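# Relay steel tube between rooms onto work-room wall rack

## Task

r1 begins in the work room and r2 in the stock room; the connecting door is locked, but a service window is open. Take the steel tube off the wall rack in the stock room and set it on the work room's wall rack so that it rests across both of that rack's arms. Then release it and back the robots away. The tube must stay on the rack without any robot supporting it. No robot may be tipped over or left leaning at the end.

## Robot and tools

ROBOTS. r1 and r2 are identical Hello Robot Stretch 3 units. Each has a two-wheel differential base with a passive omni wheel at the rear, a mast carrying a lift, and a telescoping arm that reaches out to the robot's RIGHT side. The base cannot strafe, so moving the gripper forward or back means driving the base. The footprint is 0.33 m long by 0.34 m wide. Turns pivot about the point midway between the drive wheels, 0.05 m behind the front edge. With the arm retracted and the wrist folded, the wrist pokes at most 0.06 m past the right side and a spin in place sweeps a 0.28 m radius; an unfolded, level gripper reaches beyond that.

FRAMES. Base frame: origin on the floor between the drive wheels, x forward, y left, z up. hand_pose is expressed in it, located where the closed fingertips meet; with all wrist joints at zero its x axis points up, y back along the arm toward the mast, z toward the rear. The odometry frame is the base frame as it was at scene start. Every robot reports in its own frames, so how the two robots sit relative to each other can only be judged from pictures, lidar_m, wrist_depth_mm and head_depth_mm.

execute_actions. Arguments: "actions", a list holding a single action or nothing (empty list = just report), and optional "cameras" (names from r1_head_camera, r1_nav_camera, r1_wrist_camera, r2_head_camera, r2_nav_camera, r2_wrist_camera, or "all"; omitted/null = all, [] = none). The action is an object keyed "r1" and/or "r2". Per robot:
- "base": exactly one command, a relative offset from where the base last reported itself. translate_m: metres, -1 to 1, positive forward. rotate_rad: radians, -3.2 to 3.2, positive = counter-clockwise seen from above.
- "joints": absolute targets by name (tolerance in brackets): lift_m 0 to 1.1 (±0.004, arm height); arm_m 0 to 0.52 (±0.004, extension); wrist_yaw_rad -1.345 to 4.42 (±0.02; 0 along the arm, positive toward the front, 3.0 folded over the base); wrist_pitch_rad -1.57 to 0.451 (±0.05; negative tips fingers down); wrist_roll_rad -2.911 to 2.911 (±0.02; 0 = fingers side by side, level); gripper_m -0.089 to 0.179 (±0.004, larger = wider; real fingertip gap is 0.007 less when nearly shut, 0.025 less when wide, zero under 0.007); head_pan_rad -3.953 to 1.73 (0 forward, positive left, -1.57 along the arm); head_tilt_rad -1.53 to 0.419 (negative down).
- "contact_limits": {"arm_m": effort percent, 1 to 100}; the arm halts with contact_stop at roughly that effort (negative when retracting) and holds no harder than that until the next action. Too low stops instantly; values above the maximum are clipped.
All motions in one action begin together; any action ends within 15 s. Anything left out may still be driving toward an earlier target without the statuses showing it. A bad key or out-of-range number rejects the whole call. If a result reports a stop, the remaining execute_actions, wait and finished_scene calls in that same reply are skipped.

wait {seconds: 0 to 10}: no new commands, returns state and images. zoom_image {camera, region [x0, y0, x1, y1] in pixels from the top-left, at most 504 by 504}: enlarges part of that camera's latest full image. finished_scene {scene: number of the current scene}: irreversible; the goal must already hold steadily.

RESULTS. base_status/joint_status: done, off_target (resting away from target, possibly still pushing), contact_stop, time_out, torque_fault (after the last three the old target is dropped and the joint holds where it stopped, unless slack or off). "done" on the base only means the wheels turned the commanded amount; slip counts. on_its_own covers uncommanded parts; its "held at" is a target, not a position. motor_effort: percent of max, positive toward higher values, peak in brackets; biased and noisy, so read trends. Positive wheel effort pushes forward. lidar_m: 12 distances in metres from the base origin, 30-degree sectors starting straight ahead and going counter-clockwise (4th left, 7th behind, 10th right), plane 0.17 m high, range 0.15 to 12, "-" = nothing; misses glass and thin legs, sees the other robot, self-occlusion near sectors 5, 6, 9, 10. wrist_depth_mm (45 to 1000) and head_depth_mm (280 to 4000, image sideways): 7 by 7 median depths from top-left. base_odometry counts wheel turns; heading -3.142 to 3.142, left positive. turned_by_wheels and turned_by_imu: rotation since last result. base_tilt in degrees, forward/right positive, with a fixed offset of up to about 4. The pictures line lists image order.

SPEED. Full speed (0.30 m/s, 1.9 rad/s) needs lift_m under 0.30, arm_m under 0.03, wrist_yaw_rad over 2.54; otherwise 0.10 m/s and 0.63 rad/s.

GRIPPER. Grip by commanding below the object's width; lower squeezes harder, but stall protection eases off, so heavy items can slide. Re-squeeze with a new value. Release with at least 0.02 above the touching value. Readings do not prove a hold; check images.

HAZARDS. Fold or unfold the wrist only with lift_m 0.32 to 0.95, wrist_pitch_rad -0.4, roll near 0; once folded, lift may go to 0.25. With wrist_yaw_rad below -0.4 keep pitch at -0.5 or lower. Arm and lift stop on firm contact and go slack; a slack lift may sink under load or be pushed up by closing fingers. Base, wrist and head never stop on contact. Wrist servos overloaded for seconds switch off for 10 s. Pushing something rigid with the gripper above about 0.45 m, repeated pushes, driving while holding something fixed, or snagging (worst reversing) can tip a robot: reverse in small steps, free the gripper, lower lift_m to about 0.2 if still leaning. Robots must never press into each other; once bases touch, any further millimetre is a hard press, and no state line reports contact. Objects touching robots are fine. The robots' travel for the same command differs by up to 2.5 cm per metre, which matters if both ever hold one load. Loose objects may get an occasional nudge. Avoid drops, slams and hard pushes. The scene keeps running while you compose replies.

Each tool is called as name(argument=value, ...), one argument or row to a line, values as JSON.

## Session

execute_actions(
  actions=[],
  cameras=["r1_nav_camera","r2_nav_camera"],
)

Scene clock: 0.00 s.
r1.base_odometry: x=+0.000 y=+0.000 heading=+0.000 (m, m, rad; r1's odometry frame)
r1.turned_by_wheels: +0.000 (rad since the last result)
r1.turned_by_imu: +0.000 (rad since the last result)
r1.base_tilt: forward=+0.3 right=-1.2 (deg)
r1.lidar_m: 1.84 1.92 2.21 2.14 2.23 2.57 2.49 2.59 2.74 2.65 2.56 1.91
r1.head_depth_mm: 1686 1759 1761 1743 1726 1701 1684 / 1681 1785 1762 - - 1708 1707 / 1665 1790 1775 - - 1721 1704 / 1648 1795 1782 - - 1736 1714 / 1643 1820 1803 - - 1737 1723 / 1631 1821 1810 1786 1771 1757 1742 / 1613 1846 1834 1813 1788 1785 1741
r1.base_status: not commanded
r1.joint_positions: lift_m=+0.400 arm_m=+0.001 wrist_yaw_rad=+3.053 wrist_pitch_rad=-0.417 wrist_roll_rad=+0.002 gripper_m=+0.037 head_pan_rad=+0.010 head_tilt_rad=-0.008
r1.joint_status: not commanded
r1.motor_effort: left_wheel=+0 right_wheel=-1 lift_m=+19 arm_m=+0 wrist_yaw_rad=+0 wrist_pitch_rad=+8 wrist_roll_rad=+0 gripper_m=+0 head_pan_rad=+0 head_tilt_rad=+2 (%)
r1.hand_pose: x=-0.0015 y=+0.0779 z=+0.4128 quat_wxyz=(+0.177, +0.698, +0.116, +0.684) (m; r1's base frame)
r1.wrist_depth_mm: - - - - - - - / - - - - - - - / - - - - - - - / - - - - - - - / 773 779 - 796 780 786 794 / 649 665 - 664 659 641 661 / 568 556 - 567 550 562 567
r2.base_odometry: x=+0.000 y=+0.000 heading=+0.000 (m, m, rad; r2's odometry frame)
r2.turned_by_wheels: +0.000 (rad since the last result)
r2.turned_by_imu: +0.000 (rad since the last result)
r2.base_tilt: forward=+1.4 right=-0.9 (deg)
r2.lidar_m: 2.37 2.30 2.45 2.01 1.99 2.09 2.49 2.43 2.58 2.39 2.34 2.48
r2.head_depth_mm: 1908 2802 3015 2983 2977 2977 2554 / 1935 2759 2889 2824 2822 2820 2527 / 1942 2673 2663 2698 2691 2687 2532 / 1961 2560 2529 2534 2561 2580 2465 / 1969 2442 2436 2443 2458 2426 2405 / 1974 2312 2347 2331 2335 2365 2314 / 2007 2229 2231 2243 2229 2245 2227
r2.base_status: not commanded
r2.joint_positions: lift_m=+0.448 arm_m=-0.003 wrist_yaw_rad=+2.913 wrist_pitch_rad=-0.388 wrist_roll_rad=-0.003 gripper_m=+0.037 head_pan_rad=+0.009 head_tilt_rad=-0.023
r2.joint_status: not commanded
r2.motor_effort: left_wheel=+1 right_wheel=+0 lift_m=+29 arm_m=+0 wrist_yaw_rad=+0 wrist_pitch_rad=+5 wrist_roll_rad=+0 gripper_m=+0 head_pan_rad=+0 head_tilt_rad=+2 (%)
r2.hand_pose: x=+0.0304 y=+0.0796 z=+0.4678 quat_wxyz=(+0.215, +0.704, +0.057, +0.675) (m; r2's base frame)
r2.wrist_depth_mm: - - - - - - - / - - - - - - - / - - - - - - - / - - - - - - - / 820 - 889 849 855 874 871 / 716 702 - 713 722 739 734 / 614 610 623 624 620 631 646
pictures: r1_nav_camera (sideways: a quarter turn counterclockwise sets it upright), r2_nav_camera (sideways: a quarter turn counterclockwise sets it upright)
camera_calibration (this result's frames):
r1_nav_camera: T_world_to_cam=[[0.0147528, 0.0182244, 0.999725, -1.25656], [0.0514145, -0.998525, 0.0174438, 0.0261076], [0.998568, 0.051143, -0.015668, -0.0271546], [0, 0, 0, 1]] pos_world=[0.0443111, 0.0503579, 1.25533]
r2_nav_camera: T_world_to_cam=[[0.0902469, 0.0564779, 0.994317, -1.25662], [-0.0257272, -0.997925, 0.0590179, -0.0209061], [0.995587, -0.0309072, -0.0886067, 0.0635961], [0, 0, 0, 1]] pos_world=[0.0495529, 0.0520741, 1.25635]
Images, in order (width x height): r1_nav_camera 672x504, r2_nav_camera 672x504.

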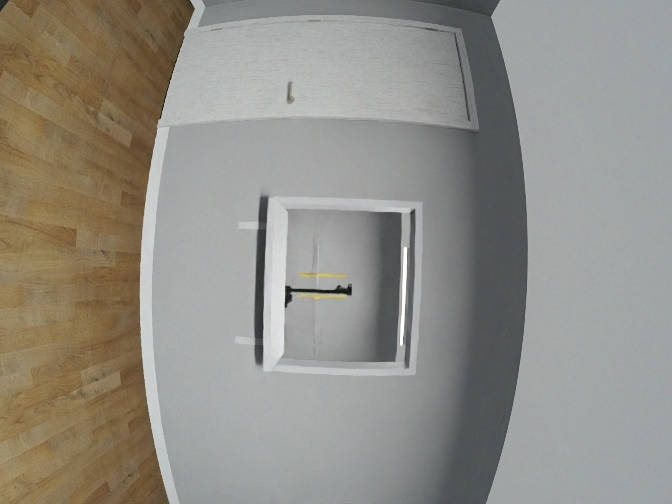

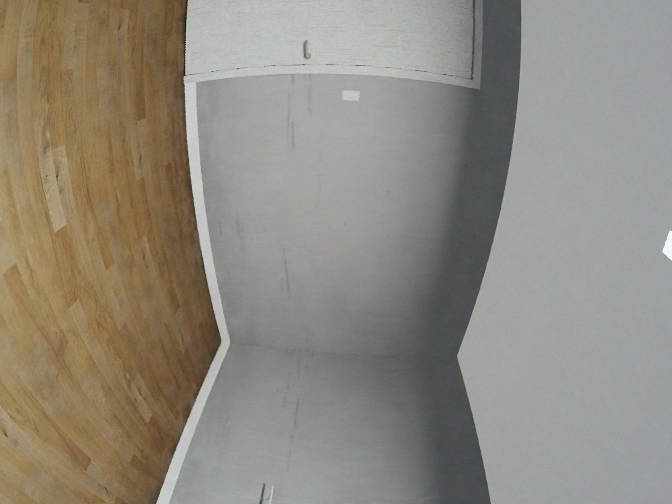

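execute_actions(
  actions=[
    {"r1":{"base":{"rotate_rad":0.35},"joints":{"lift_m":0.85}},"r2":{"base":{"rotate_rad":-1.2},"joints":{"lift_m":0.27}}},
  ],
  cameras=["r2_nav_camera"],
)

execute_actions(
  actions=[
    {"r1":{"base":{"translate_m":0.3},"joints":{"wrist_yaw_rad":0}},"r2":{"base":{"translate_m":1}}},
  ],
  cameras=[],
)

execute_actions(
  actions=[
    {"r1":{"base":{"translate_m":0.3},"joints":{"wrist_pitch_rad":0,"wrist_roll_rad":1.57,"gripper_m":0.12}},"r2":{"base":{"translate_m":0.31},"joints":{"lift_m":0.57}}},
  ],
  cameras=[],
)

execute_actions(
  actions=[
    {"r1":{"base":{"translate_m":0.3}},"r2":{"base":{"rotate_rad":1.65},"joints":{"wrist_yaw_rad":0,"head_pan_rad":-1.6,"head_tilt_rad":-0.55}}},
  ],
  cameras=[],
)

execute_actions(
  actions=[
    {"r1":{"base":{"translate_m":0.3}},"r2":{"joints":{"wrist_pitch_rad":0,"wrist_roll_rad":1.57,"gripper_m":0.1,"arm_m":0.25}}},
  ],
  cameras=["r2_nav_camera","r2_wrist_camera"],
)

Scene clock: 5.43 s.
r1.base_odometry: x=+0.000 y=+0.000 heading=+0.350 (m, m, rad; r1's odometry frame)
r1.turned_by_wheels: +0.350 (rad since the last result)
r1.turned_by_imu: +0.348 (rad since the last result)
r1.base_tilt: forward=+0.3 right=-1.2 (deg)
r1.lidar_m: 1.86 2.27 2.13 2.15 2.66 2.49 2.50 2.90 2.64 2.67 2.02 1.84
r1.head_depth_mm: 1676 1694 1698 - - 1644 1646 / 1686 1770 1770 - 1895 1732 1716 / 1646 1852 1837 1836 1823 1814 1813 / 1641 1935 1928 1921 1921 1883 1874 / 1646 2016 1996 1992 1979 1982 1960 / 1636 2137 2130 2117 2089 2071 2055 / 1627 2228 2244 2231 2206 2204 2141
r1.base_status: done
r1.joint_positions: lift_m=+0.850 arm_m=+0.001 wrist_yaw_rad=+3.053 wrist_pitch_rad=-0.419 wrist_roll_rad=+0.002 gripper_m=+0.037 head_pan_rad=+0.010 head_tilt_rad=-0.008
r1.joint_status: all done
r1.motor_effort: left_wheel=-1(6) right_wheel=+2(5) lift_m=+20(23) arm_m=+0(0) wrist_yaw_rad=+0(0) wrist_pitch_rad=+8(9) wrist_roll_rad=+0(0) gripper_m=+1(0) head_pan_rad=+0(0) head_tilt_rad=+3(3) (%)
r1.hand_pose: x=-0.0015 y=+0.0777 z=+0.8623 quat_wxyz=(+0.178, +0.698, +0.116, +0.684) (m; r1's base frame)
r1.wrist_depth_mm: - - - - - - - / - - - - - - - / - - - - - - - / - - - - - - - / - - - - - - - / - - - - - - - / - - - - - - -
r2.base_odometry: x=+0.000 y=+0.000 heading=-1.200 (m, m, rad; r2's odometry frame)
r2.turned_by_wheels: -1.200 (rad since the last result)
r2.turned_by_imu: -1.196 (rad since the last result)
r2.base_tilt: forward=+1.4 right=-1.0 (deg)
r2.lidar_m: 2.34 2.39 2.47 2.30 2.35 2.10 1.97 2.01 2.59 2.44 2.48 2.50
r2.head_depth_mm: 1907 2395 2407 2414 2391 2371 2379 / 1946 2403 2402 2393 2386 2353 2336 / 1963 2371 2391 2383 2372 2347 2328 / 1964 2359 2383 2344 2341 2325 2316 / 1983 2373 2374 2346 2304 2327 2310 / 1998 2373 2351 2328 2352 2326 2314 / 2004 2331 2344 2298 2318 2302 2278
r2.base_status: done
r2.joint_positions: lift_m=+0.270 arm_m=-0.002 wrist_yaw_rad=+2.913 wrist_pitch_rad=-0.390 wrist_roll_rad=-0.003 gripper_m=+0.037 head_pan_rad=+0.009 head_tilt_rad=-0.023
r2.joint_status: all done
r2.motor_effort: left_wheel=+3(9) right_wheel=-2(6) lift_m=+25(25) arm_m=+0(0) wrist_yaw_rad=+0(0) wrist_pitch_rad=+5(6) wrist_roll_rad=+0(0) gripper_m=+0(0) head_pan_rad=+0(0) head_tilt_rad=+1(1) (%)
r2.hand_pose: x=+0.0304 y=+0.0795 z=+0.2892 quat_wxyz=(+0.215, +0.704, +0.057, +0.675) (m; r2's base frame)
r2.wrist_depth_mm: - - - - - - - / - - - - - - - / 888 899 867 948 905 946 966 / 697 - 721 715 726 731 740 / 574 - 608 586 586 584 598 / 483 - - 499 496 502 513 / - - - 442 431 438 438
pictures: r2_nav_camera (sideways: a quarter turn counterclockwise sets it upright)
camera_calibration (this result's frames):
r2_nav_camera: T_world_to_cam=[[0.090247, 0.0564778, 0.994317, -1.25662], [-0.0257277, -0.997925, 0.0590179, -0.0209061], [0.995587, -0.0309076, -0.0886067, 0.0635961], [0, 0, 0, 1]] pos_world=[0.0495529, 0.0520741, 1.25635]
Images, in order (width x height): r2_nav_camera 672x504.

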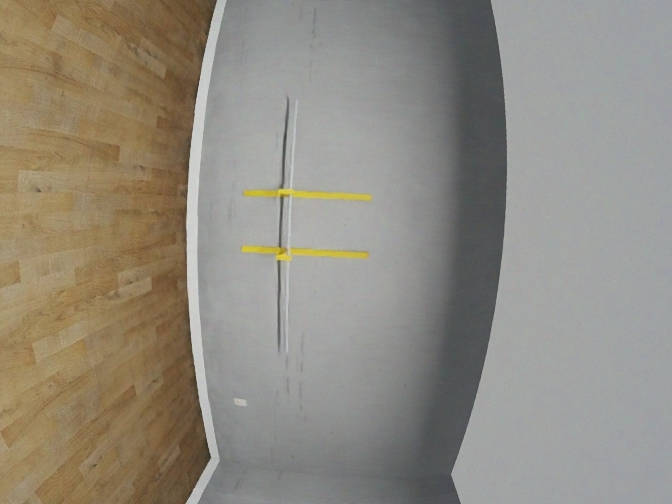

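Scene clock: 10.37 s.
r1.base_odometry: x=+0.282 y=+0.103 heading=+0.350 (m, m, rad; r1's odometry frame)
r1.turned_by_wheels: +0.000 (rad since the last result)
r1.turned_by_imu: +0.002 (rad since the last result)
r1.base_tilt: forward=+0.2 right=-1.3 (deg)
r1.lidar_m: 1.58 1.92 2.03 2.04 2.51 2.76 2.79 3.02 2.76 2.66 1.71 1.56
r1.head_depth_mm: 1453 1437 1446 - - 1391 1392 / 1501 1487 1499 - 1509 1464 1458 / 1558 1569 1549 1548 1542 1527 1522 / 1622 1647 1638 1619 1613 1608 1587 / 1640 1701 1702 1694 1681 1653 1644 / 1628 1819 1797 1783 1765 1747 1734 / 1615 1927 1894 1875 1877 1853 1844
r1.base_status: done
r1.joint_positions: lift_m=+0.850 arm_m=+0.001 wrist_yaw_rad=+0.002 wrist_pitch_rad=-0.419 wrist_roll_rad=+0.002 gripper_m=+0.037 head_pan_rad=+0.010 head_tilt_rad=-0.008
r1.joint_status: all done
r1.motor_effort: left_wheel=-1(3) right_wheel=+1(5) lift_m=+21(20) arm_m=+0(0) wrist_yaw_rad=-2(2) wrist_pitch_rad=+8(8) wrist_roll_rad=+0(0) gripper_m=+1(0) head_pan_rad=+0(0) head_tilt_rad=+3(1) (%)
r1.hand_pose: x=-0.0210 y=-0.3700 z=+0.8623 quat_wxyz=(+0.691, +0.148, -0.692, -0.147) (m; r1's base frame)
r1.wrist_depth_mm: - - - - - - - / - - - - - - - / - - - - - - - / - - - - - - - / - - - - - - - / - - - - - - - / - - - - - - -
r2.base_odometry: x=+0.363 y=-0.932 heading=-1.200 (m, m, rad; r2's odometry frame)
r2.turned_by_wheels: +0.000 (rad since the last result)
r2.turned_by_imu: +0.009 (rad since the last result)
r2.base_tilt: forward=+1.4 right=-0.9 (deg)
r2.lidar_m: 1.35 1.37 1.79 2.40 2.45 3.14 2.97 3.04 2.50 2.36 2.06 1.43
r2.head_depth_mm: 1345 1354 1342 1344 1334 1342 1329 / 1349 1329 1331 1340 1328 1322 1330 / 1336 1331 1333 1330 1321 1324 1289 / 1339 1335 1326 1330 1319 1311 1306 / 1343 1317 1318 1324 1308 1306 1300 / 1324 1316 1314 1316 1314 1306 1305 / 1318 1314 1313 1305 1307 1296 1289
r2.base_status: done
r2.joint_positions: lift_m=+0.270 arm_m=-0.002 wrist_yaw_rad=+2.913 wrist_pitch_rad=-0.390 wrist_roll_rad=-0.003 gripper_m=+0.037 head_pan_rad=+0.009 head_tilt_rad=-0.023
r2.joint_status: not commanded
r2.motor_effort: left_wheel=+2(11) right_wheel=-1(3) lift_m=+26(26) arm_m=+0(0) wrist_yaw_rad=+0(0) wrist_pitch_rad=+6(6) wrist_roll_rad=+0(0) gripper_m=+0(0) head_pan_rad=+0(0) head_tilt_rad=+2(1) (%)
r2.hand_pose: x=+0.0304 y=+0.0795 z=+0.2892 quat_wxyz=(+0.215, +0.704, +0.057, +0.675) (m; r2's base frame)
r2.wrist_depth_mm: - - - - - - - / - - - - - - - / 854 906 914 946 916 928 954 / 694 - 711 742 722 748 738 / 564 - 601 589 601 592 605 / 485 - - 499 498 506 511 / - - - 435 431 440 432
pictures: none
No camera images: the call's "cameras" was empty. Leave "cameras" out to get every camera's image.

Scene clock: 14.87 s.
r1.base_odometry: x=+0.564 y=+0.206 heading=+0.350 (m, m, rad; r1's odometry frame)
r1.turned_by_wheels: +0.000 (rad since the last result)
r1.turned_by_imu: +0.002 (rad since the last result)
r1.base_tilt: forward=+0.3 right=-1.3 (deg)
r1.lidar_m: 1.29 1.58 1.92 1.93 2.39 3.05 3.07 3.15 2.85 2.19 1.41 1.28
r1.head_depth_mm: 1179 1164 - - - 1139 1131 / 1230 1229 1227 1211 1216 1193 1189 / 1286 1285 1277 1264 1254 1253 1239 / 1364 1345 1340 1329 1324 1308 1300 / 1438 1406 1390 1384 1371 1359 1351 / 1498 1469 1456 1448 1451 1421 1415 / 1553 1575 1547 1525 1517 1509 1497
r1.base_status: done
r1.joint_positions: lift_m=+0.850 arm_m=+0.001 wrist_yaw_rad=+0.002 wrist_pitch_rad=-0.024 wrist_roll_rad=+1.566 gripper_m=+0.120 head_pan_rad=+0.010 head_tilt_rad=-0.008
r1.joint_status: all done
r1.motor_effort: left_wheel=-2(4) right_wheel=+2(4) lift_m=+20(20) arm_m=+0(0) wrist_yaw_rad=-1(2) wrist_pitch_rad=+12(13) wrist_roll_rad=+2(4) gripper_m=+1(85) head_pan_rad=+0(0) head_tilt_rad=+3(2) (%)
r1.hand_pose: x=-0.0209 y=-0.4013 z=+0.9580 quat_wxyz=(+0.003, +0.001, -1.000, -0.013) (m; r1's base frame)
r1.wrist_depth_mm: - - - - - - - / - - - - - - - / - - - - - - - / - - - - - - - / - - - - - - - / - - - - - - - / - - - - - - -
r2.base_odometry: x=+0.475 y=-1.221 heading=-1.200 (m, m, rad; r2's odometry frame)
r2.turned_by_wheels: +0.000 (rad since the last result)
r2.turned_by_imu: +0.003 (rad since the last result)
r2.base_tilt: forward=+1.3 right=-1.0 (deg)
r2.lidar_m: 1.04 1.06 1.39 2.42 2.47 3.21 3.27 3.35 2.49 2.34 1.59 1.10
r2.head_depth_mm: 1032 1024 1016 1018 1012 1012 1010 / 1020 1017 1012 1010 1009 1005 999 / 1016 1015 1009 1002 999 996 970 / 1016 1008 1008 1001 998 1002 992 / 1011 1007 1007 996 999 993 988 / 1006 1000 999 995 995 992 991 / 1001 1004 996 991 988 985 957
r2.base_status: done
r2.joint_positions: lift_m=+0.570 arm_m=-0.002 wrist_yaw_rad=+2.913 wrist_pitch_rad=-0.390 wrist_roll_rad=-0.003 gripper_m=+0.037 head_pan_rad=+0.009 head_tilt_rad=-0.023
r2.joint_status: all done
r2.motor_effort: left_wheel=+1(10) right_wheel=-1(6) lift_m=+32(34) arm_m=+0(0) wrist_yaw_rad=+0(0) wrist_pitch_rad=+6(6) wrist_roll_rad=+0(0) gripper_m=+0(0) head_pan_rad=+0(0) head_tilt_rad=+3(2) (%)
r2.hand_pose: x=+0.0304 y=+0.0795 z=+0.5889 quat_wxyz=(+0.215, +0.704, +0.057, +0.675) (m; r2's base frame)
r2.wrist_depth_mm: - - - - - - 977 / - - - - - - - / - - - - - - - / - - - - - - - / - - - - - - 994 / 850 836 - 859 910 881 906 / 733 744 761 743 756 772 783
pictures: none
No camera images: the call's "cameras" was empty. Leave "cameras" out to get every camera's image.

Scene clock: 19.37 s.
r1.base_odometry: x=+0.846 y=+0.308 heading=+0.350 (m, m, rad; r1's odometry frame)
r1.turned_by_wheels: +0.000 (rad since the last result)
r1.turned_by_imu: +0.002 (rad since the last result)
r1.base_tilt: forward=+0.3 right=-1.2 (deg)
r1.lidar_m: 1.01 1.22 1.81 1.82 2.25 3.33 3.36 3.26 2.96 1.71 1.10 1.00
r1.head_depth_mm: 910 905 3587 1014 910 900 879 / 955 952 941 937 934 924 920 / 1004 994 990 981 972 967 961 / 1051 1046 1036 1032 1019 1018 1009 / 1103 1099 1093 1078 1076 1065 1051 / 1154 1123 1116 1117 1112 1102 1095 / 1223 1201 1191 1180 1174 1168 1158
r1.base_status: done
r1.joint_positions: lift_m=+0.850 arm_m=+0.001 wrist_yaw_rad=+0.002 wrist_pitch_rad=-0.024 wrist_roll_rad=+1.566 gripper_m=+0.120 head_pan_rad=+0.010 head_tilt_rad=-0.008
r1.joint_status: not commanded
r1.motor_effort: left_wheel=-1(3) right_wheel=+1(5) lift_m=+21(20) arm_m=+1(0) wrist_yaw_rad=-1(2) wrist_pitch_rad=+12(12) wrist_roll_rad=+2(2) gripper_m=+1(1) head_pan_rad=+0(0) head_tilt_rad=+2(1) (%)
r1.hand_pose: x=-0.0209 y=-0.4013 z=+0.9580 quat_wxyz=(+0.003, +0.001, -1.000, -0.013) (m; r1's base frame)
r1.wrist_depth_mm: - - - - - - - / - - - - - - - / - - - - - - - / - - - - - - - / - - - - - - - / - - - - - - - / - - - - - - -
r2.base_odometry: x=+0.475 y=-1.221 heading=+0.450 (m, m, rad; r2's odometry frame)
r2.turned_by_wheels: +1.650 (rad since the last result)
r2.turned_by_imu: +1.645 (rad since the last result)
r2.base_tilt: forward=+1.3 right=-0.9 (deg)
r2.lidar_m: 2.42 2.52 3.40 3.26 3.29 2.41 2.34 1.45 1.07 1.04 1.08 1.49
r2.head_depth_mm: 867 943 1030 1124 1266 1428 1362 / 857 931 1018 1073 1273 1429 1353 / 873 950 1039 1146 1278 1444 1361 / 879 954 1042 1146 1285 1451 1350 / 880 949 1047 1154 1289 1457 1343 / 871 943 1031 1109 1290 1456 1351 / 885 962 1049 1128 1303 1455 1336
r2.base_status: done
r2.joint_positions: lift_m=+0.570 arm_m=-0.002 wrist_yaw_rad=+0.002 wrist_pitch_rad=-0.390 wrist_roll_rad=-0.003 gripper_m=+0.037 head_pan_rad=-1.593 head_tilt_rad=-0.544
r2.joint_status: all done
r2.motor_effort: left_wheel=-2(5) right_wheel=+2(5) lift_m=+31(32) arm_m=+0(0) wrist_yaw_rad=-2(1) wrist_pitch_rad=+6(6) wrist_roll_rad=+0(0) gripper_m=+0(0) head_pan_rad=-4(57) head_tilt_rad=-2(29) (%)
r2.hand_pose: x=-0.0211 y=-0.3703 z=+0.5889 quat_wxyz=(+0.695, +0.138, -0.692, -0.136) (m; r2's base frame)
r2.wrist_depth_mm: 745 767 735 748 729 724 700 / 818 841 812 825 805 761 790 / 904 930 890 909 862 890 873 / - 998 - 952 960 982 955 / - - - - - - - / 850 851 812 875 852 846 879 / 747 735 742 761 769 774 782
pictures: none
No camera images: the call's "cameras" was empty. Leave "cameras" out to get every camera's image.

Scene clock: 23.87 s.
r1.base_odometry: x=+1.127 y=+0.411 heading=+0.349 (m, m, rad; r1's odometry frame)
r1.turned_by_wheels: +0.000 (rad since the last result)
r1.turned_by_imu: +0.002 (rad since the last result)
r1.base_tilt: forward=+0.3 right=-1.3 (deg)
r1.lidar_m: 0.73 0.87 1.70 1.71 2.12 3.61 3.65 3.37 3.08 1.23 0.79 0.72
r1.head_depth_mm: 647 643 637 635 632 627 623 / 677 671 670 663 660 655 650 / 706 703 701 695 689 685 682 / 743 740 737 727 724 718 714 / 784 776 773 766 760 757 750 / 822 811 806 796 787 781 773 / 848 847 836 831 826 820 809
r1.base_status: done
r1.joint_positions: lift_m=+0.850 arm_m=+0.001 wrist_yaw_rad=+0.002 wrist_pitch_rad=-0.024 wrist_roll_rad=+1.566 gripper_m=+0.120 head_pan_rad=+0.010 head_tilt_rad=-0.008
r1.joint_status: not commanded
r1.motor_effort: left_wheel=-1(3) right_wheel=+1(5) lift_m=+20(21) arm_m=+0(0) wrist_yaw_rad=-2(1) wrist_pitch_rad=+12(12) wrist_roll_rad=+2(2) gripper_m=+1(1) head_pan_rad=+0(0) head_tilt_rad=+2(2) (%)
r1.hand_pose: x=-0.0209 y=-0.4013 z=+0.9580 quat_wxyz=(+0.003, +0.001, -1.000, -0.013) (m; r1's base frame)
r1.wrist_depth_mm: - - - - - - - / - - - - - - - / - - - - - - - / - - - - - - - / - - - - - - - / 931 952 942 915 907 956 937 / 884 - - 962 769 744 799
r2.base_odometry: x=+0.475 y=-1.221 heading=+0.450 (m, m, rad; r2's odometry frame)
r2.turned_by_wheels: +0.000 (rad since the last result)
r2.turned_by_imu: +0.000 (rad since the last result)
r2.base_tilt: forward=+1.3 right=-0.9 (deg)
r2.lidar_m: 2.42 2.52 3.38 3.27 3.27 2.42 2.34 1.46 1.07 1.04 1.08 1.49
r2.head_depth_mm: 866 941 1030 1118 1268 1422 1348 / 859 931 1018 1059 1274 1437 1394 / 874 950 1032 1144 1277 1435 - / 876 957 1038 1146 1283 1441 - / 879 952 1047 1151 1294 1452 1338 / 875 942 1036 1115 1296 1469 1334 / 884 958 1052 1126 1296 1470 1332
r2.base_status: not commanded
r2.joint_positions: lift_m=+0.570 arm_m=+0.250 wrist_yaw_rad=+0.001 wrist_pitch_rad=-0.022 wrist_roll_rad=+1.570 gripper_m=+0.100 head_pan_rad=-1.593 head_tilt_rad=-0.544
r2.joint_status: all done
r2.motor_effort: left_wheel=-1(2) right_wheel=+2(2) lift_m=+31(32) arm_m=+3(3) wrist_yaw_rad=-1(1) wrist_pitch_rad=+8(9) wrist_roll_rad=+0(2) gripper_m=+0(80) head_pan_rad=-4(3) head_tilt_rad=-2(3) (%)
r2.hand_pose: x=-0.0211 y=-0.6504 z=+0.6787 quat_wxyz=(+0.001, +0.001, -1.000, -0.011) (m; r2's base frame)
r2.wrist_depth_mm: 477 474 483 500 494 524 517 / 513 522 531 531 528 542 537 / 529 534 550 541 554 552 550 / 561 549 562 563 568 571 571 / 577 574 596 577 590 595 607 / 599 591 588 593 622 617 639 / 629 629 621 643 643 636 635
pictures: r2_nav_camera (sideways: a quarter turn counterclockwise sets it upright), r2_wrist_camera
camera_calibration (this result's frames):
r2_nav_camera: T_world_to_cam=[[0.0429126, -0.574054, 0.817692, -1.02576], [-0.997395, 0.0228886, 0.0684121, -0.0271651], [-0.057988, -0.818498, -0.571576, 0.698567], [0, 0, 0, 1]] pos_world=[0.0574323, -0.0164445, 1.2399]
r2_wrist_camera: T_world_to_cam=[[-0.0271536, 0.0089145, -0.999592, 0.68315], [0.974261, 0.224092, -0.024467, 0.20709], [0.223782, -0.974527, -0.0147699, -0.449174], [0, 0, 0, 1]] pos_world=[-0.0826928, -0.49023, 0.681304]
Images, in order (width x height): r2_nav_camera 672x504, r2_wrist_camera 644x364.

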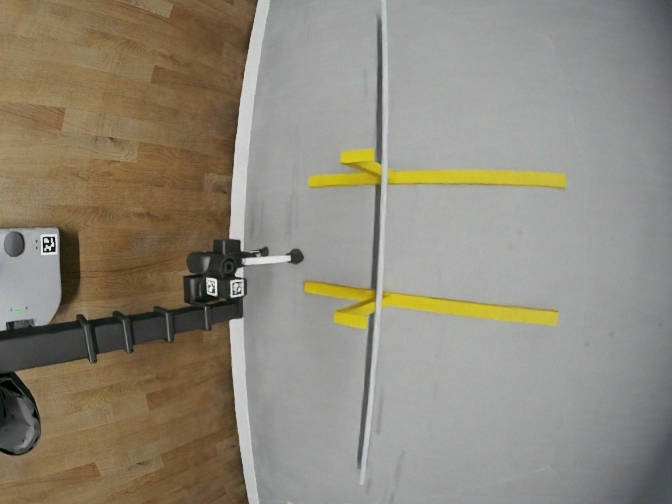

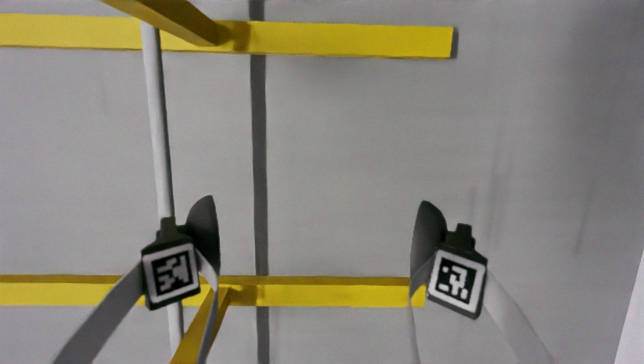

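execute_actions(
  actions=[
    {"r1":{"base":{"rotate_rad":-0.36}},"r2":{"base":{"translate_m":0.04},"joints":{"lift_m":0.75,"arm_m":0.35}}},
  ],
  cameras=[],
)

execute_actions(
  actions=[
    {"r2":{"joints":{"arm_m":0.48}}},
  ],
  cameras=["r2_nav_camera","r2_wrist_camera"],
)

Scene clock: 26.53 s.
r1.base_odometry: x=+1.127 y=+0.411 heading=-0.010 (m, m, rad; r1's odometry frame)
r1.turned_by_wheels: -0.360 (rad since the last result)
r1.turned_by_imu: -0.356 (rad since the last result)
r1.base_tilt: forward=+0.3 right=-1.3 (deg)
r1.lidar_m: 0.72 0.75 1.01 1.70 1.77 2.44 3.60 3.77 3.20 2.72 1.01 0.75
r1.head_depth_mm: 679 781 - - - 3468 701 / 679 775 - - - 3485 705 / 686 768 - - - 3248 643 / 688 674 674 666 662 656 650 / 696 687 677 673 664 660 653 / 697 688 683 676 669 665 658 / 700 694 687 680 675 668 659
r1.base_status: done
r1.joint_positions: lift_m=+0.850 arm_m=+0.001 wrist_yaw_rad=+0.001 wrist_pitch_rad=-0.024 wrist_roll_rad=+1.566 gripper_m=+0.120 head_pan_rad=+0.010 head_tilt_rad=-0.008
r1.joint_status: not commanded
r1.motor_effort: left_wheel=+2(6) right_wheel=-3(5) lift_m=+21(20) arm_m=+0(1) wrist_yaw_rad=-1(1) wrist_pitch_rad=+12(12) wrist_roll_rad=+2(2) gripper_m=+1(1) head_pan_rad=+0(0) head_tilt_rad=+2(0) (%)
r1.hand_pose: x=-0.0211 y=-0.4013 z=+0.9581 quat_wxyz=(+0.003, +0.001, -1.000, -0.012) (m; r1's base frame)
r1.wrist_depth_mm: - - - - - - - / - - - - - - - / - - - - - - - / - - - - - - - / - - - - - - - / - - - - - - - / - - - - - - -
r2.base_odometry: x=+0.511 y=-1.203 heading=+0.450 (m, m, rad; r2's odometry frame)
r2.turned_by_wheels: +0.000 (rad since the last result)
r2.turned_by_imu: +0.000 (rad since the last result)
r2.base_tilt: forward=+1.3 right=-0.9 (deg)
r2.lidar_m: 2.38 2.48 3.39 3.27 3.33 2.46 2.38 1.46 1.08 1.04 1.08 1.49
r2.head_depth_mm: 855 945 1033 1108 1253 1405 - / 868 936 1022 1095 1218 1466 1343 / 875 949 1039 1144 - 1474 1363 / 874 951 1041 1131 1242 1464 1335 / 875 957 1049 1152 1282 1455 1342 / 870 945 1036 1052 1290 1464 1343 / 885 961 1050 1158 1294 1466 1338
r2.base_status: done
r2.joint_positions: lift_m=+0.750 arm_m=+0.350 wrist_yaw_rad=+0.001 wrist_pitch_rad=-0.022 wrist_roll_rad=+1.570 gripper_m=+0.100 head_pan_rad=-1.593 head_tilt_rad=-0.544
r2.joint_status: all done
r2.motor_effort: left_wheel=-2(3) right_wheel=+1(5) lift_m=+32(32) arm_m=+3(4) wrist_yaw_rad=+0(1) wrist_pitch_rad=+8(8) wrist_roll_rad=+0(0) gripper_m=+0(1) head_pan_rad=-4(4) head_tilt_rad=-3(3) (%)
r2.hand_pose: x=-0.0211 y=-0.7504 z=+0.8587 quat_wxyz=(+0.001, +0.000, -1.000, -0.011) (m; r2's base frame)
r2.wrist_depth_mm: 409 411 414 411 417 423 423 / 420 420 430 425 431 443 431 / 440 440 441 445 451 452 456 / 454 455 466 467 461 469 473 / 469 467 472 483 475 480 494 / 482 482 474 476 481 500 511 / 508 506 514 475 512 528 528
pictures: none
No camera images: the call's "cameras" was empty. Leave "cameras" out to get every camera's image.

Scene clock: 28.73 s.
r1.base_odometry: x=+1.127 y=+0.411 heading=-0.010 (m, m, rad; r1's odometry frame)
r1.turned_by_wheels: +0.000 (rad since the last result)
r1.turned_by_imu: +0.001 (rad since the last result)
r1.base_tilt: forward=+0.3 right=-1.2 (deg)
r1.lidar_m: 0.72 0.75 1.01 1.70 1.77 2.44 3.62 3.78 3.19 2.73 1.01 0.75
r1.head_depth_mm: 681 783 - - - 3475 699 / 682 776 - - - 3482 706 / 686 767 - - - 3212 645 / 690 676 675 667 659 655 649 / 693 686 678 673 667 659 654 / 698 691 681 674 671 664 657 / 701 694 686 682 673 666 660
r1.base_status: not commanded
r1.joint_positions: lift_m=+0.850 arm_m=+0.001 wrist_yaw_rad=+0.001 wrist_pitch_rad=-0.024 wrist_roll_rad=+1.566 gripper_m=+0.120 head_pan_rad=+0.010 head_tilt_rad=-0.008
r1.joint_status: not commanded
r1.motor_effort: left_wheel=+2(2) right_wheel=-3(3) lift_m=+20(21) arm_m=+0(1) wrist_yaw_rad=-1(0) wrist_pitch_rad=+12(12) wrist_roll_rad=+2(2) gripper_m=+2(1) head_pan_rad=+0(0) head_tilt_rad=+3(1) (%)
r1.hand_pose: x=-0.0211 y=-0.4013 z=+0.9581 quat_wxyz=(+0.003, +0.001, -1.000, -0.012) (m; r1's base frame)
r1.wrist_depth_mm: - - - - - - - / - - - - - - - / - - - - - - - / - - - - - - - / - - - - - - - / - - - - - - - / - - - - - - -
r2.base_odometry: x=+0.511 y=-1.203 heading=+0.450 (m, m, rad; r2's odometry frame)
r2.turned_by_wheels: +0.000 (rad since the last result)
r2.turned_by_imu: +0.000 (rad since the last result)
r2.base_tilt: forward=+1.4 right=-0.9 (deg)
r2.lidar_m: 2.38 2.48 3.39 3.26 3.33 2.46 2.38 1.46 1.08 1.04 1.08 1.49
r2.head_depth_mm: 861 943 1031 1104 1260 1419 - / 866 932 1023 1091 1254 1469 1350 / 876 949 1035 1112 1307 1438 1354 / 875 953 1041 1134 1303 1445 1343 / 879 956 1054 1156 1285 1456 1344 / 870 942 1031 1048 1287 1466 1340 / 886 962 1051 1163 1298 1464 1341
r2.base_status: not commanded
r2.joint_positions: lift_m=+0.750 arm_m=+0.480 wrist_yaw_rad=+0.001 wrist_pitch_rad=-0.022 wrist_roll_rad=+1.570 gripper_m=+0.100 head_pan_rad=-1.593 head_tilt_rad=-0.544
r2.joint_status: all done
r2.motor_effort: left_wheel=-2(1) right_wheel=+1(1) lift_m=+31(32) arm_m=+3(4) wrist_yaw_rad=-1(0) wrist_pitch_rad=+8(8) wrist_roll_rad=+0(0) gripper_m=+0(0) head_pan_rad=-4(3) head_tilt_rad=-3(3) (%)
r2.hand_pose: x=-0.0211 y=-0.8804 z=+0.8587 quat_wxyz=(+0.001, +0.000, -1.000, -0.011) (m; r2's base frame)
r2.wrist_depth_mm: 288 286 292 288 295 293 295 / 298 298 303 297 303 310 311 / 309 309 310 308 317 318 322 / 318 318 322 322 327 330 330 / 331 330 335 334 340 342 346 / 343 343 352 349 353 352 358 / 347 358 360 358 362 364 377
pictures: r2_nav_camera (sideways: a quarter turn counterclockwise sets it upright), r2_wrist_camera
camera_calibration (this result's frames):
r2_nav_camera: T_world_to_cam=[[0.0428969, -0.574096, 0.817664, -1.02572], [-0.997394, 0.0229109, 0.0684122, -0.0271651], [-0.0580086, -0.818468, -0.571617, 0.69862], [0, 0, 0, 1]] pos_world=[0.0574319, -0.0164428, 1.2399]
r2_wrist_camera: T_world_to_cam=[[-0.0270873, 0.00878775, -0.999594, 0.865057], [0.974286, 0.223985, -0.0244324, 0.262942], [0.22368, -0.974553, -0.0146289, -0.670806], [0, 0, 0, 1]] pos_world=[-0.0827027, -0.720233, 0.861317]
Images, in order (width x height): r2_nav_camera 672x504, r2_wrist_camera 644x364.

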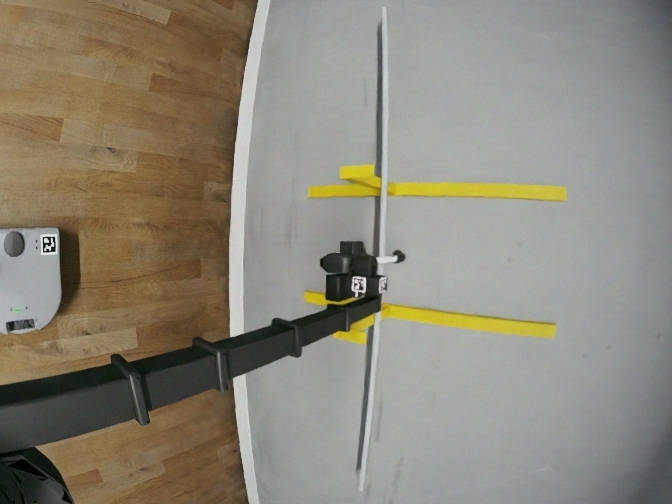

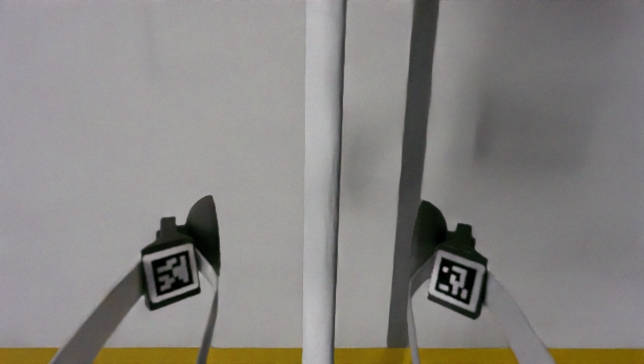

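execute_actions(
  actions=[
    {"r2":{"joints":{"arm_m":0.49,"lift_m":0.747}}},
  ],
  cameras=["r2_wrist_camera","r2_nav_camera"],
)

execute_actions(
  actions=[
    {"r2":{"joints":{"gripper_m":-0.035}}},
  ],
  cameras=[],
)

execute_actions(
  actions=[
    {"r2":{"joints":{"lift_m":0.86}}},
  ],
  cameras=["r2_wrist_camera","r2_nav_camera"],
)

Scene clock: 30.47 s.
r1.base_odometry: x=+1.127 y=+0.411 heading=-0.010 (m, m, rad; r1's odometry frame)
r1.turned_by_wheels: +0.000 (rad since the last result)
r1.turned_by_imu: +0.000 (rad since the last result)
r1.base_tilt: forward=+0.3 right=-1.2 (deg)
r1.lidar_m: 0.72 0.75 1.01 1.70 1.77 2.45 3.60 3.77 3.19 2.72 1.01 0.75
r1.head_depth_mm: 678 784 - - - 3441 702 / 682 776 - - - 3460 706 / 685 766 - - - 3281 645 / 690 676 673 667 660 655 649 / 693 687 681 674 665 661 654 / 695 689 683 676 671 663 656 / 700 694 690 677 674 665 660
r1.base_status: not commanded
r1.joint_positions: lift_m=+0.850 arm_m=+0.001 wrist_yaw_rad=+0.001 wrist_pitch_rad=-0.024 wrist_roll_rad=+1.566 gripper_m=+0.120 head_pan_rad=+0.010 head_tilt_rad=-0.008
r1.joint_status: not commanded
r1.motor_effort: left_wheel=+2(2) right_wheel=-3(2) lift_m=+20(20) arm_m=+0(0) wrist_yaw_rad=-1(1) wrist_pitch_rad=+12(12) wrist_roll_rad=+1(2) gripper_m=+1(1) head_pan_rad=+0(0) head_tilt_rad=+2(3) (%)
r1.hand_pose: x=-0.0211 y=-0.4013 z=+0.9581 quat_wxyz=(+0.003, +0.001, -1.000, -0.012) (m; r1's base frame)
r1.wrist_depth_mm: - - - - - - - / - - - - - - - / - - - - - - - / - - - - - - - / - - - - - - - / - - - - - - - / - - - - - - -
r2.base_odometry: x=+0.511 y=-1.203 heading=+0.450 (m, m, rad; r2's odometry frame)
r2.turned_by_wheels: +0.000 (rad since the last result)
r2.turned_by_imu: +0.000 (rad since the last result)
r2.base_tilt: forward=+1.4 right=-0.9 (deg)
r2.lidar_m: 2.38 2.48 3.38 3.27 3.30 2.46 2.38 1.46 1.07 1.04 1.08 1.49
r2.head_depth_mm: 856 943 1030 1100 1268 1413 - / 866 935 1019 1087 1245 1471 1355 / 876 955 1040 1115 1298 1440 1347 / 877 953 1050 1140 1298 1443 1350 / 878 956 1046 1153 1289 1455 1337 / 872 942 1035 1053 1290 1461 1342 / 883 969 1052 1168 1298 1482 1340
r2.base_status: not commanded
r2.joint_positions: lift_m=+0.747 arm_m=+0.490 wrist_yaw_rad=+0.001 wrist_pitch_rad=-0.022 wrist_roll_rad=+1.570 gripper_m=+0.100 head_pan_rad=-1.593 head_tilt_rad=-0.544
r2.joint_status: all done
r2.motor_effort: left_wheel=-1(1) right_wheel=+2(2) lift_m=+25(25) arm_m=+4(3) wrist_yaw_rad=+0(1) wrist_pitch_rad=+8(9) wrist_roll_rad=+0(0) gripper_m=+1(0) head_pan_rad=-4(4) head_tilt_rad=-2(3) (%)
r2.hand_pose: x=-0.0211 y=-0.8904 z=+0.8560 quat_wxyz=(+0.001, +0.000, -1.000, -0.011) (m; r2's base frame)
r2.wrist_depth_mm: 277 279 282 281 285 285 291 / 285 288 294 290 296 296 299 / 297 303 304 300 305 308 309 / 308 312 315 311 322 319 325 / 321 324 325 322 330 333 338 / 332 333 337 341 343 344 343 / 347 349 353 350 354 356 362
pictures: r2_nav_camera (sideways: a quarter turn counterclockwise sets it upright), r2_wrist_camera
camera_calibration (this result's frames):
r2_nav_camera: T_world_to_cam=[[0.0428969, -0.574096, 0.817664, -1.02572], [-0.997394, 0.0229108, 0.0684122, -0.0271651], [-0.0580085, -0.818468, -0.571617, 0.69862], [0, 0, 0, 1]] pos_world=[0.0574319, -0.0164428, 1.2399]
r2_wrist_camera: T_world_to_cam=[[-0.0270873, 0.0087796, -0.999595, 0.862394], [0.974286, 0.223985, -0.0244342, 0.265115], [0.22368, -0.974553, -0.014621, -0.680596], [0, 0, 0, 1]] pos_world=[-0.0827027, -0.73023, 0.858571]
Images, in order (width x height): r2_nav_camera 672x504, r2_wrist_camera 644x364.

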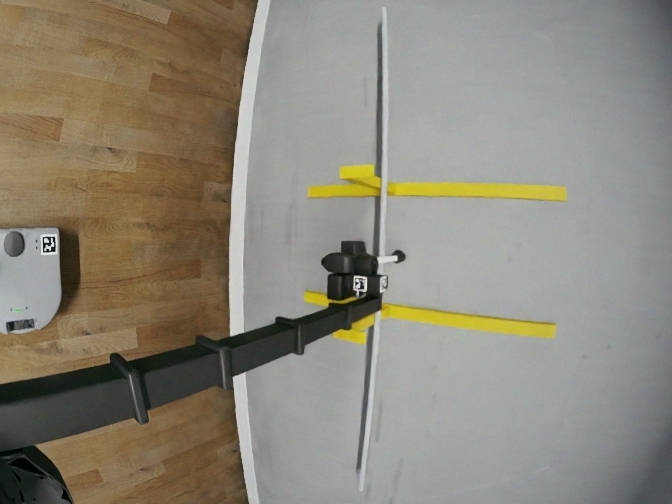

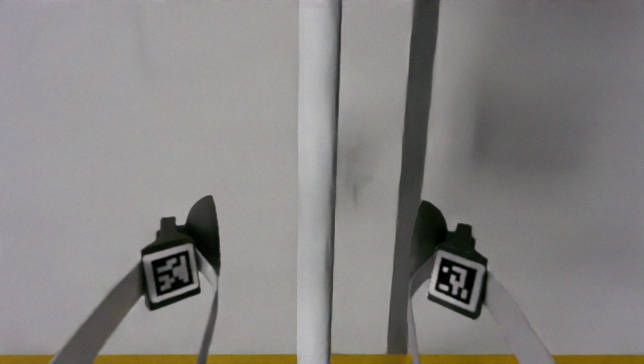

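Scene clock: 32.30 s.
r1.base_odometry: x=+1.127 y=+0.411 heading=-0.010 (m, m, rad; r1's odometry frame)
r1.turned_by_wheels: +0.000 (rad since the last result)
r1.turned_by_imu: +0.000 (rad since the last result)
r1.base_tilt: forward=+0.3 right=-1.3 (deg)
r1.lidar_m: 0.72 0.75 1.01 1.70 1.77 2.44 3.62 3.76 3.19 2.72 1.01 0.75
r1.head_depth_mm: 678 784 - - - 3458 701 / 681 777 - - - 3462 707 / 685 767 - - - 3230 644 / 689 675 672 667 659 656 650 / 693 685 678 671 664 660 652 / 697 689 682 678 670 663 658 / 700 693 686 680 671 665 660
r1.base_status: not commanded
r1.joint_positions: lift_m=+0.850 arm_m=+0.001 wrist_yaw_rad=+0.001 wrist_pitch_rad=-0.024 wrist_roll_rad=+1.566 gripper_m=+0.120 head_pan_rad=+0.010 head_tilt_rad=-0.008
r1.joint_status: not commanded
r1.motor_effort: left_wheel=+2(2) right_wheel=-3(2) lift_m=+21(20) arm_m=+0(1) wrist_yaw_rad=+0(1) wrist_pitch_rad=+12(12) wrist_roll_rad=+2(2) gripper_m=+1(1) head_pan_rad=+0(0) head_tilt_rad=+2(1) (%)
r1.hand_pose: x=-0.0211 y=-0.4013 z=+0.9581 quat_wxyz=(+0.003, +0.001, -1.000, -0.012) (m; r1's base frame)
r1.wrist_depth_mm: - - - - - - - / - - - - - - - / - - - - - - - / - - - - - - - / - - - - - - - / - - - - - - - / - - - - - - -
r2.base_odometry: x=+0.511 y=-1.203 heading=+0.450 (m, m, rad; r2's odometry frame)
r2.turned_by_wheels: +0.000 (rad since the last result)
r2.turned_by_imu: +0.000 (rad since the last result)
r2.base_tilt: forward=+1.4 right=-0.9 (deg)
r2.lidar_m: 2.38 2.48 3.38 3.27 3.32 2.46 2.38 1.45 1.07 1.04 1.08 1.49
r2.head_depth_mm: 858 942 1030 1099 1274 1420 - / 866 935 1016 1093 1250 1463 1350 / 874 947 1038 1116 1302 1441 1343 / 881 951 1041 1120 1307 1459 1350 / 880 957 1045 1153 1285 1457 1337 / 873 945 1037 1049 1296 1454 1339 / 882 960 1053 1164 1300 1470 1339
r2.base_status: not commanded
r2.joint_positions: lift_m=+0.747 arm_m=+0.490 wrist_yaw_rad=+0.001 wrist_pitch_rad=-0.022 wrist_roll_rad=+1.570 gripper_m=-0.034 head_pan_rad=-1.593 head_tilt_rad=-0.544
r2.joint_status: all done
r2.motor_effort: left_wheel=-1(1) right_wheel=+1(1) lift_m=+25(25) arm_m=+3(3) wrist_yaw_rad=-1(0) wrist_pitch_rad=+8(8) wrist_roll_rad=+0(0) gripper_m=-18(94) head_pan_rad=-4(4) head_tilt_rad=-2(2) (%)
r2.hand_pose: x=-0.0211 y=-0.8904 z=+0.8560 quat_wxyz=(+0.001, +0.000, -1.000, -0.011) (m; r2's base frame)
r2.wrist_depth_mm: 278 280 284 281 286 289 287 / 288 289 288 289 297 297 296 / 299 303 300 303 301 308 312 / 309 311 310 306 317 318 323 / 322 318 322 156 327 329 338 / 330 336 335 166 342 348 346 / 342 351 345 352 359 360 363
pictures: none
No camera images: the call's "cameras" was empty. Leave "cameras" out to get every camera's image.

Scene clock: 34.17 s.
r1.base_odometry: x=+1.127 y=+0.411 heading=-0.010 (m, m, rad; r1's odometry frame)
r1.turned_by_wheels: +0.000 (rad since the last result)
r1.turned_by_imu: +0.000 (rad since the last result)
r1.base_tilt: forward=+0.3 right=-1.2 (deg)
r1.lidar_m: 0.72 0.75 1.00 1.70 1.77 2.44 3.62 3.77 3.20 2.72 1.01 0.75
r1.head_depth_mm: 679 786 - - - 3438 701 / 682 779 - - - 3466 705 / 686 769 - - - 3252 645 / 688 674 673 667 660 654 650 / 693 687 680 672 666 659 651 / 696 689 683 677 669 662 656 / 700 694 685 679 674 667 659
r1.base_status: not commanded
r1.joint_positions: lift_m=+0.850 arm_m=+0.001 wrist_yaw_rad=+0.001 wrist_pitch_rad=-0.024 wrist_roll_rad=+1.566 gripper_m=+0.120 head_pan_rad=+0.010 head_tilt_rad=-0.008
r1.joint_status: not commanded
r1.motor_effort: left_wheel=+2(2) right_wheel=-2(2) lift_m=+20(21) arm_m=+0(1) wrist_yaw_rad=-1(0) wrist_pitch_rad=+12(12) wrist_roll_rad=+2(2) gripper_m=+1(1) head_pan_rad=+1(0) head_tilt_rad=+2(3) (%)
r1.hand_pose: x=-0.0211 y=-0.4013 z=+0.9581 quat_wxyz=(+0.003, +0.001, -1.000, -0.012) (m; r1's base frame)
r1.wrist_depth_mm: - - - - - - - / - - - - - - - / - - - - - - - / - - - - - - - / - - - - - - - / - - - - - - - / - - - - - - -
r2.base_odometry: x=+0.511 y=-1.203 heading=+0.450 (m, m, rad; r2's odometry frame)
r2.turned_by_wheels: +0.000 (rad since the last result)
r2.turned_by_imu: +0.000 (rad since the last result)
r2.base_tilt: forward=+1.3 right=-0.9 (deg)
r2.lidar_m: 2.38 2.48 3.39 3.27 3.33 2.45 2.38 1.46 1.07 1.04 1.08 1.49
r2.head_depth_mm: 857 942 1036 1119 - - 1305 / 863 936 1011 - 1292 1444 1354 / 872 948 1025 1177 1277 1442 1351 / 877 952 1032 1173 1280 1448 1350 / 879 953 1031 1155 1276 1453 1344 / 872 938 1018 1077 1285 1465 1348 / 882 961 1046 1158 1295 1474 1346
r2.base_status: not commanded
r2.joint_positions: lift_m=+0.860 arm_m=+0.490 wrist_yaw_rad=+0.001 wrist_pitch_rad=-0.093 wrist_roll_rad=+1.583 gripper_m=-0.034 head_pan_rad=-1.593 head_tilt_rad=-0.544
r2.joint_status: all done
r2.on_its_own: wrist_pitch_rad is at rest, and its effort (+35) is outside its rest range (-20 to +32)
r2.motor_effort: left_wheel=-1(2) right_wheel=+1(2) lift_m=+38(40) arm_m=+2(4) wrist_yaw_rad=-1(0) wrist_pitch_rad=+35(37) wrist_roll_rad=-7(8) gripper_m=-23(24) head_pan_rad=-4(4) head_tilt_rad=-2(4) (%)
r2.hand_pose: x=-0.0211 y=-0.8877 z=+0.9502 quat_wxyz=(-0.006, +0.000, -0.999, -0.047) (m; r2's base frame)
r2.wrist_depth_mm: 266 270 278 143 296 303 309 / 276 282 292 289 306 313 320 / 286 289 299 303 315 321 334 / 289 304 309 308 327 341 350 / 302 314 322 158 341 354 368 / 314 324 329 165 358 369 377 / 329 333 352 350 367 376 388
pictures: r2_nav_camera (sideways: a quarter turn counterclockwise sets it upright), r2_wrist_camera
camera_calibration (this result's frames):
r2_nav_camera: T_world_to_cam=[[0.0428968, -0.574096, 0.817664, -1.02572], [-0.997394, 0.0229111, 0.0684122, -0.0271651], [-0.0580087, -0.818468, -0.571617, 0.69862], [0, 0, 0, 1]] pos_world=[0.0574319, -0.0164428, 1.2399]
r2_wrist_camera: T_world_to_cam=[[-0.0144982, 0.0805935, -0.996642, 1.01775], [0.974581, 0.224, 0.00393645, 0.23987], [0.223565, -0.971251, -0.0817925, -0.609806], [0, 0, 0, 1]] pos_world=[-0.0826857, -0.728029, 0.963506]
Images, in order (width x height): r2_nav_camera 672x504, r2_wrist_camera 644x364.

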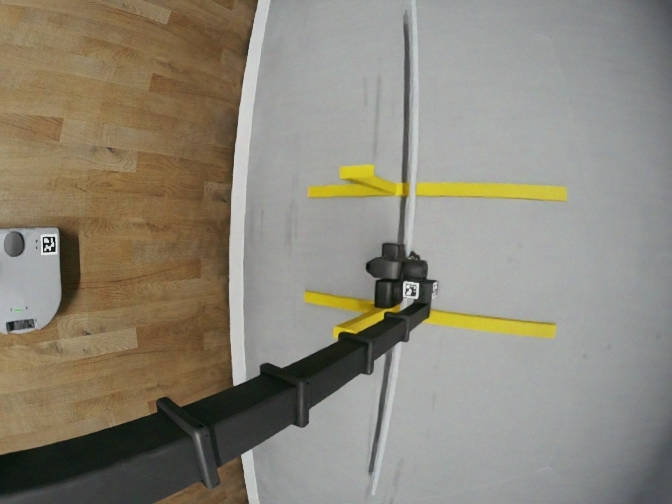

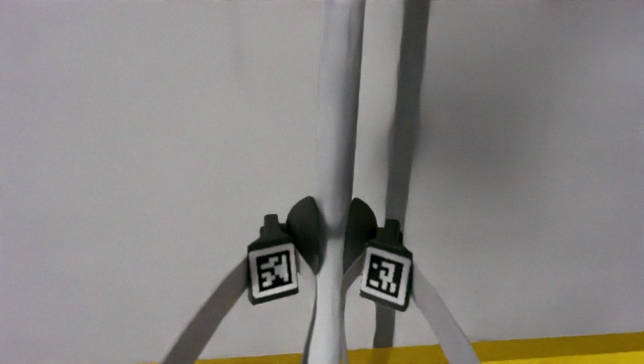

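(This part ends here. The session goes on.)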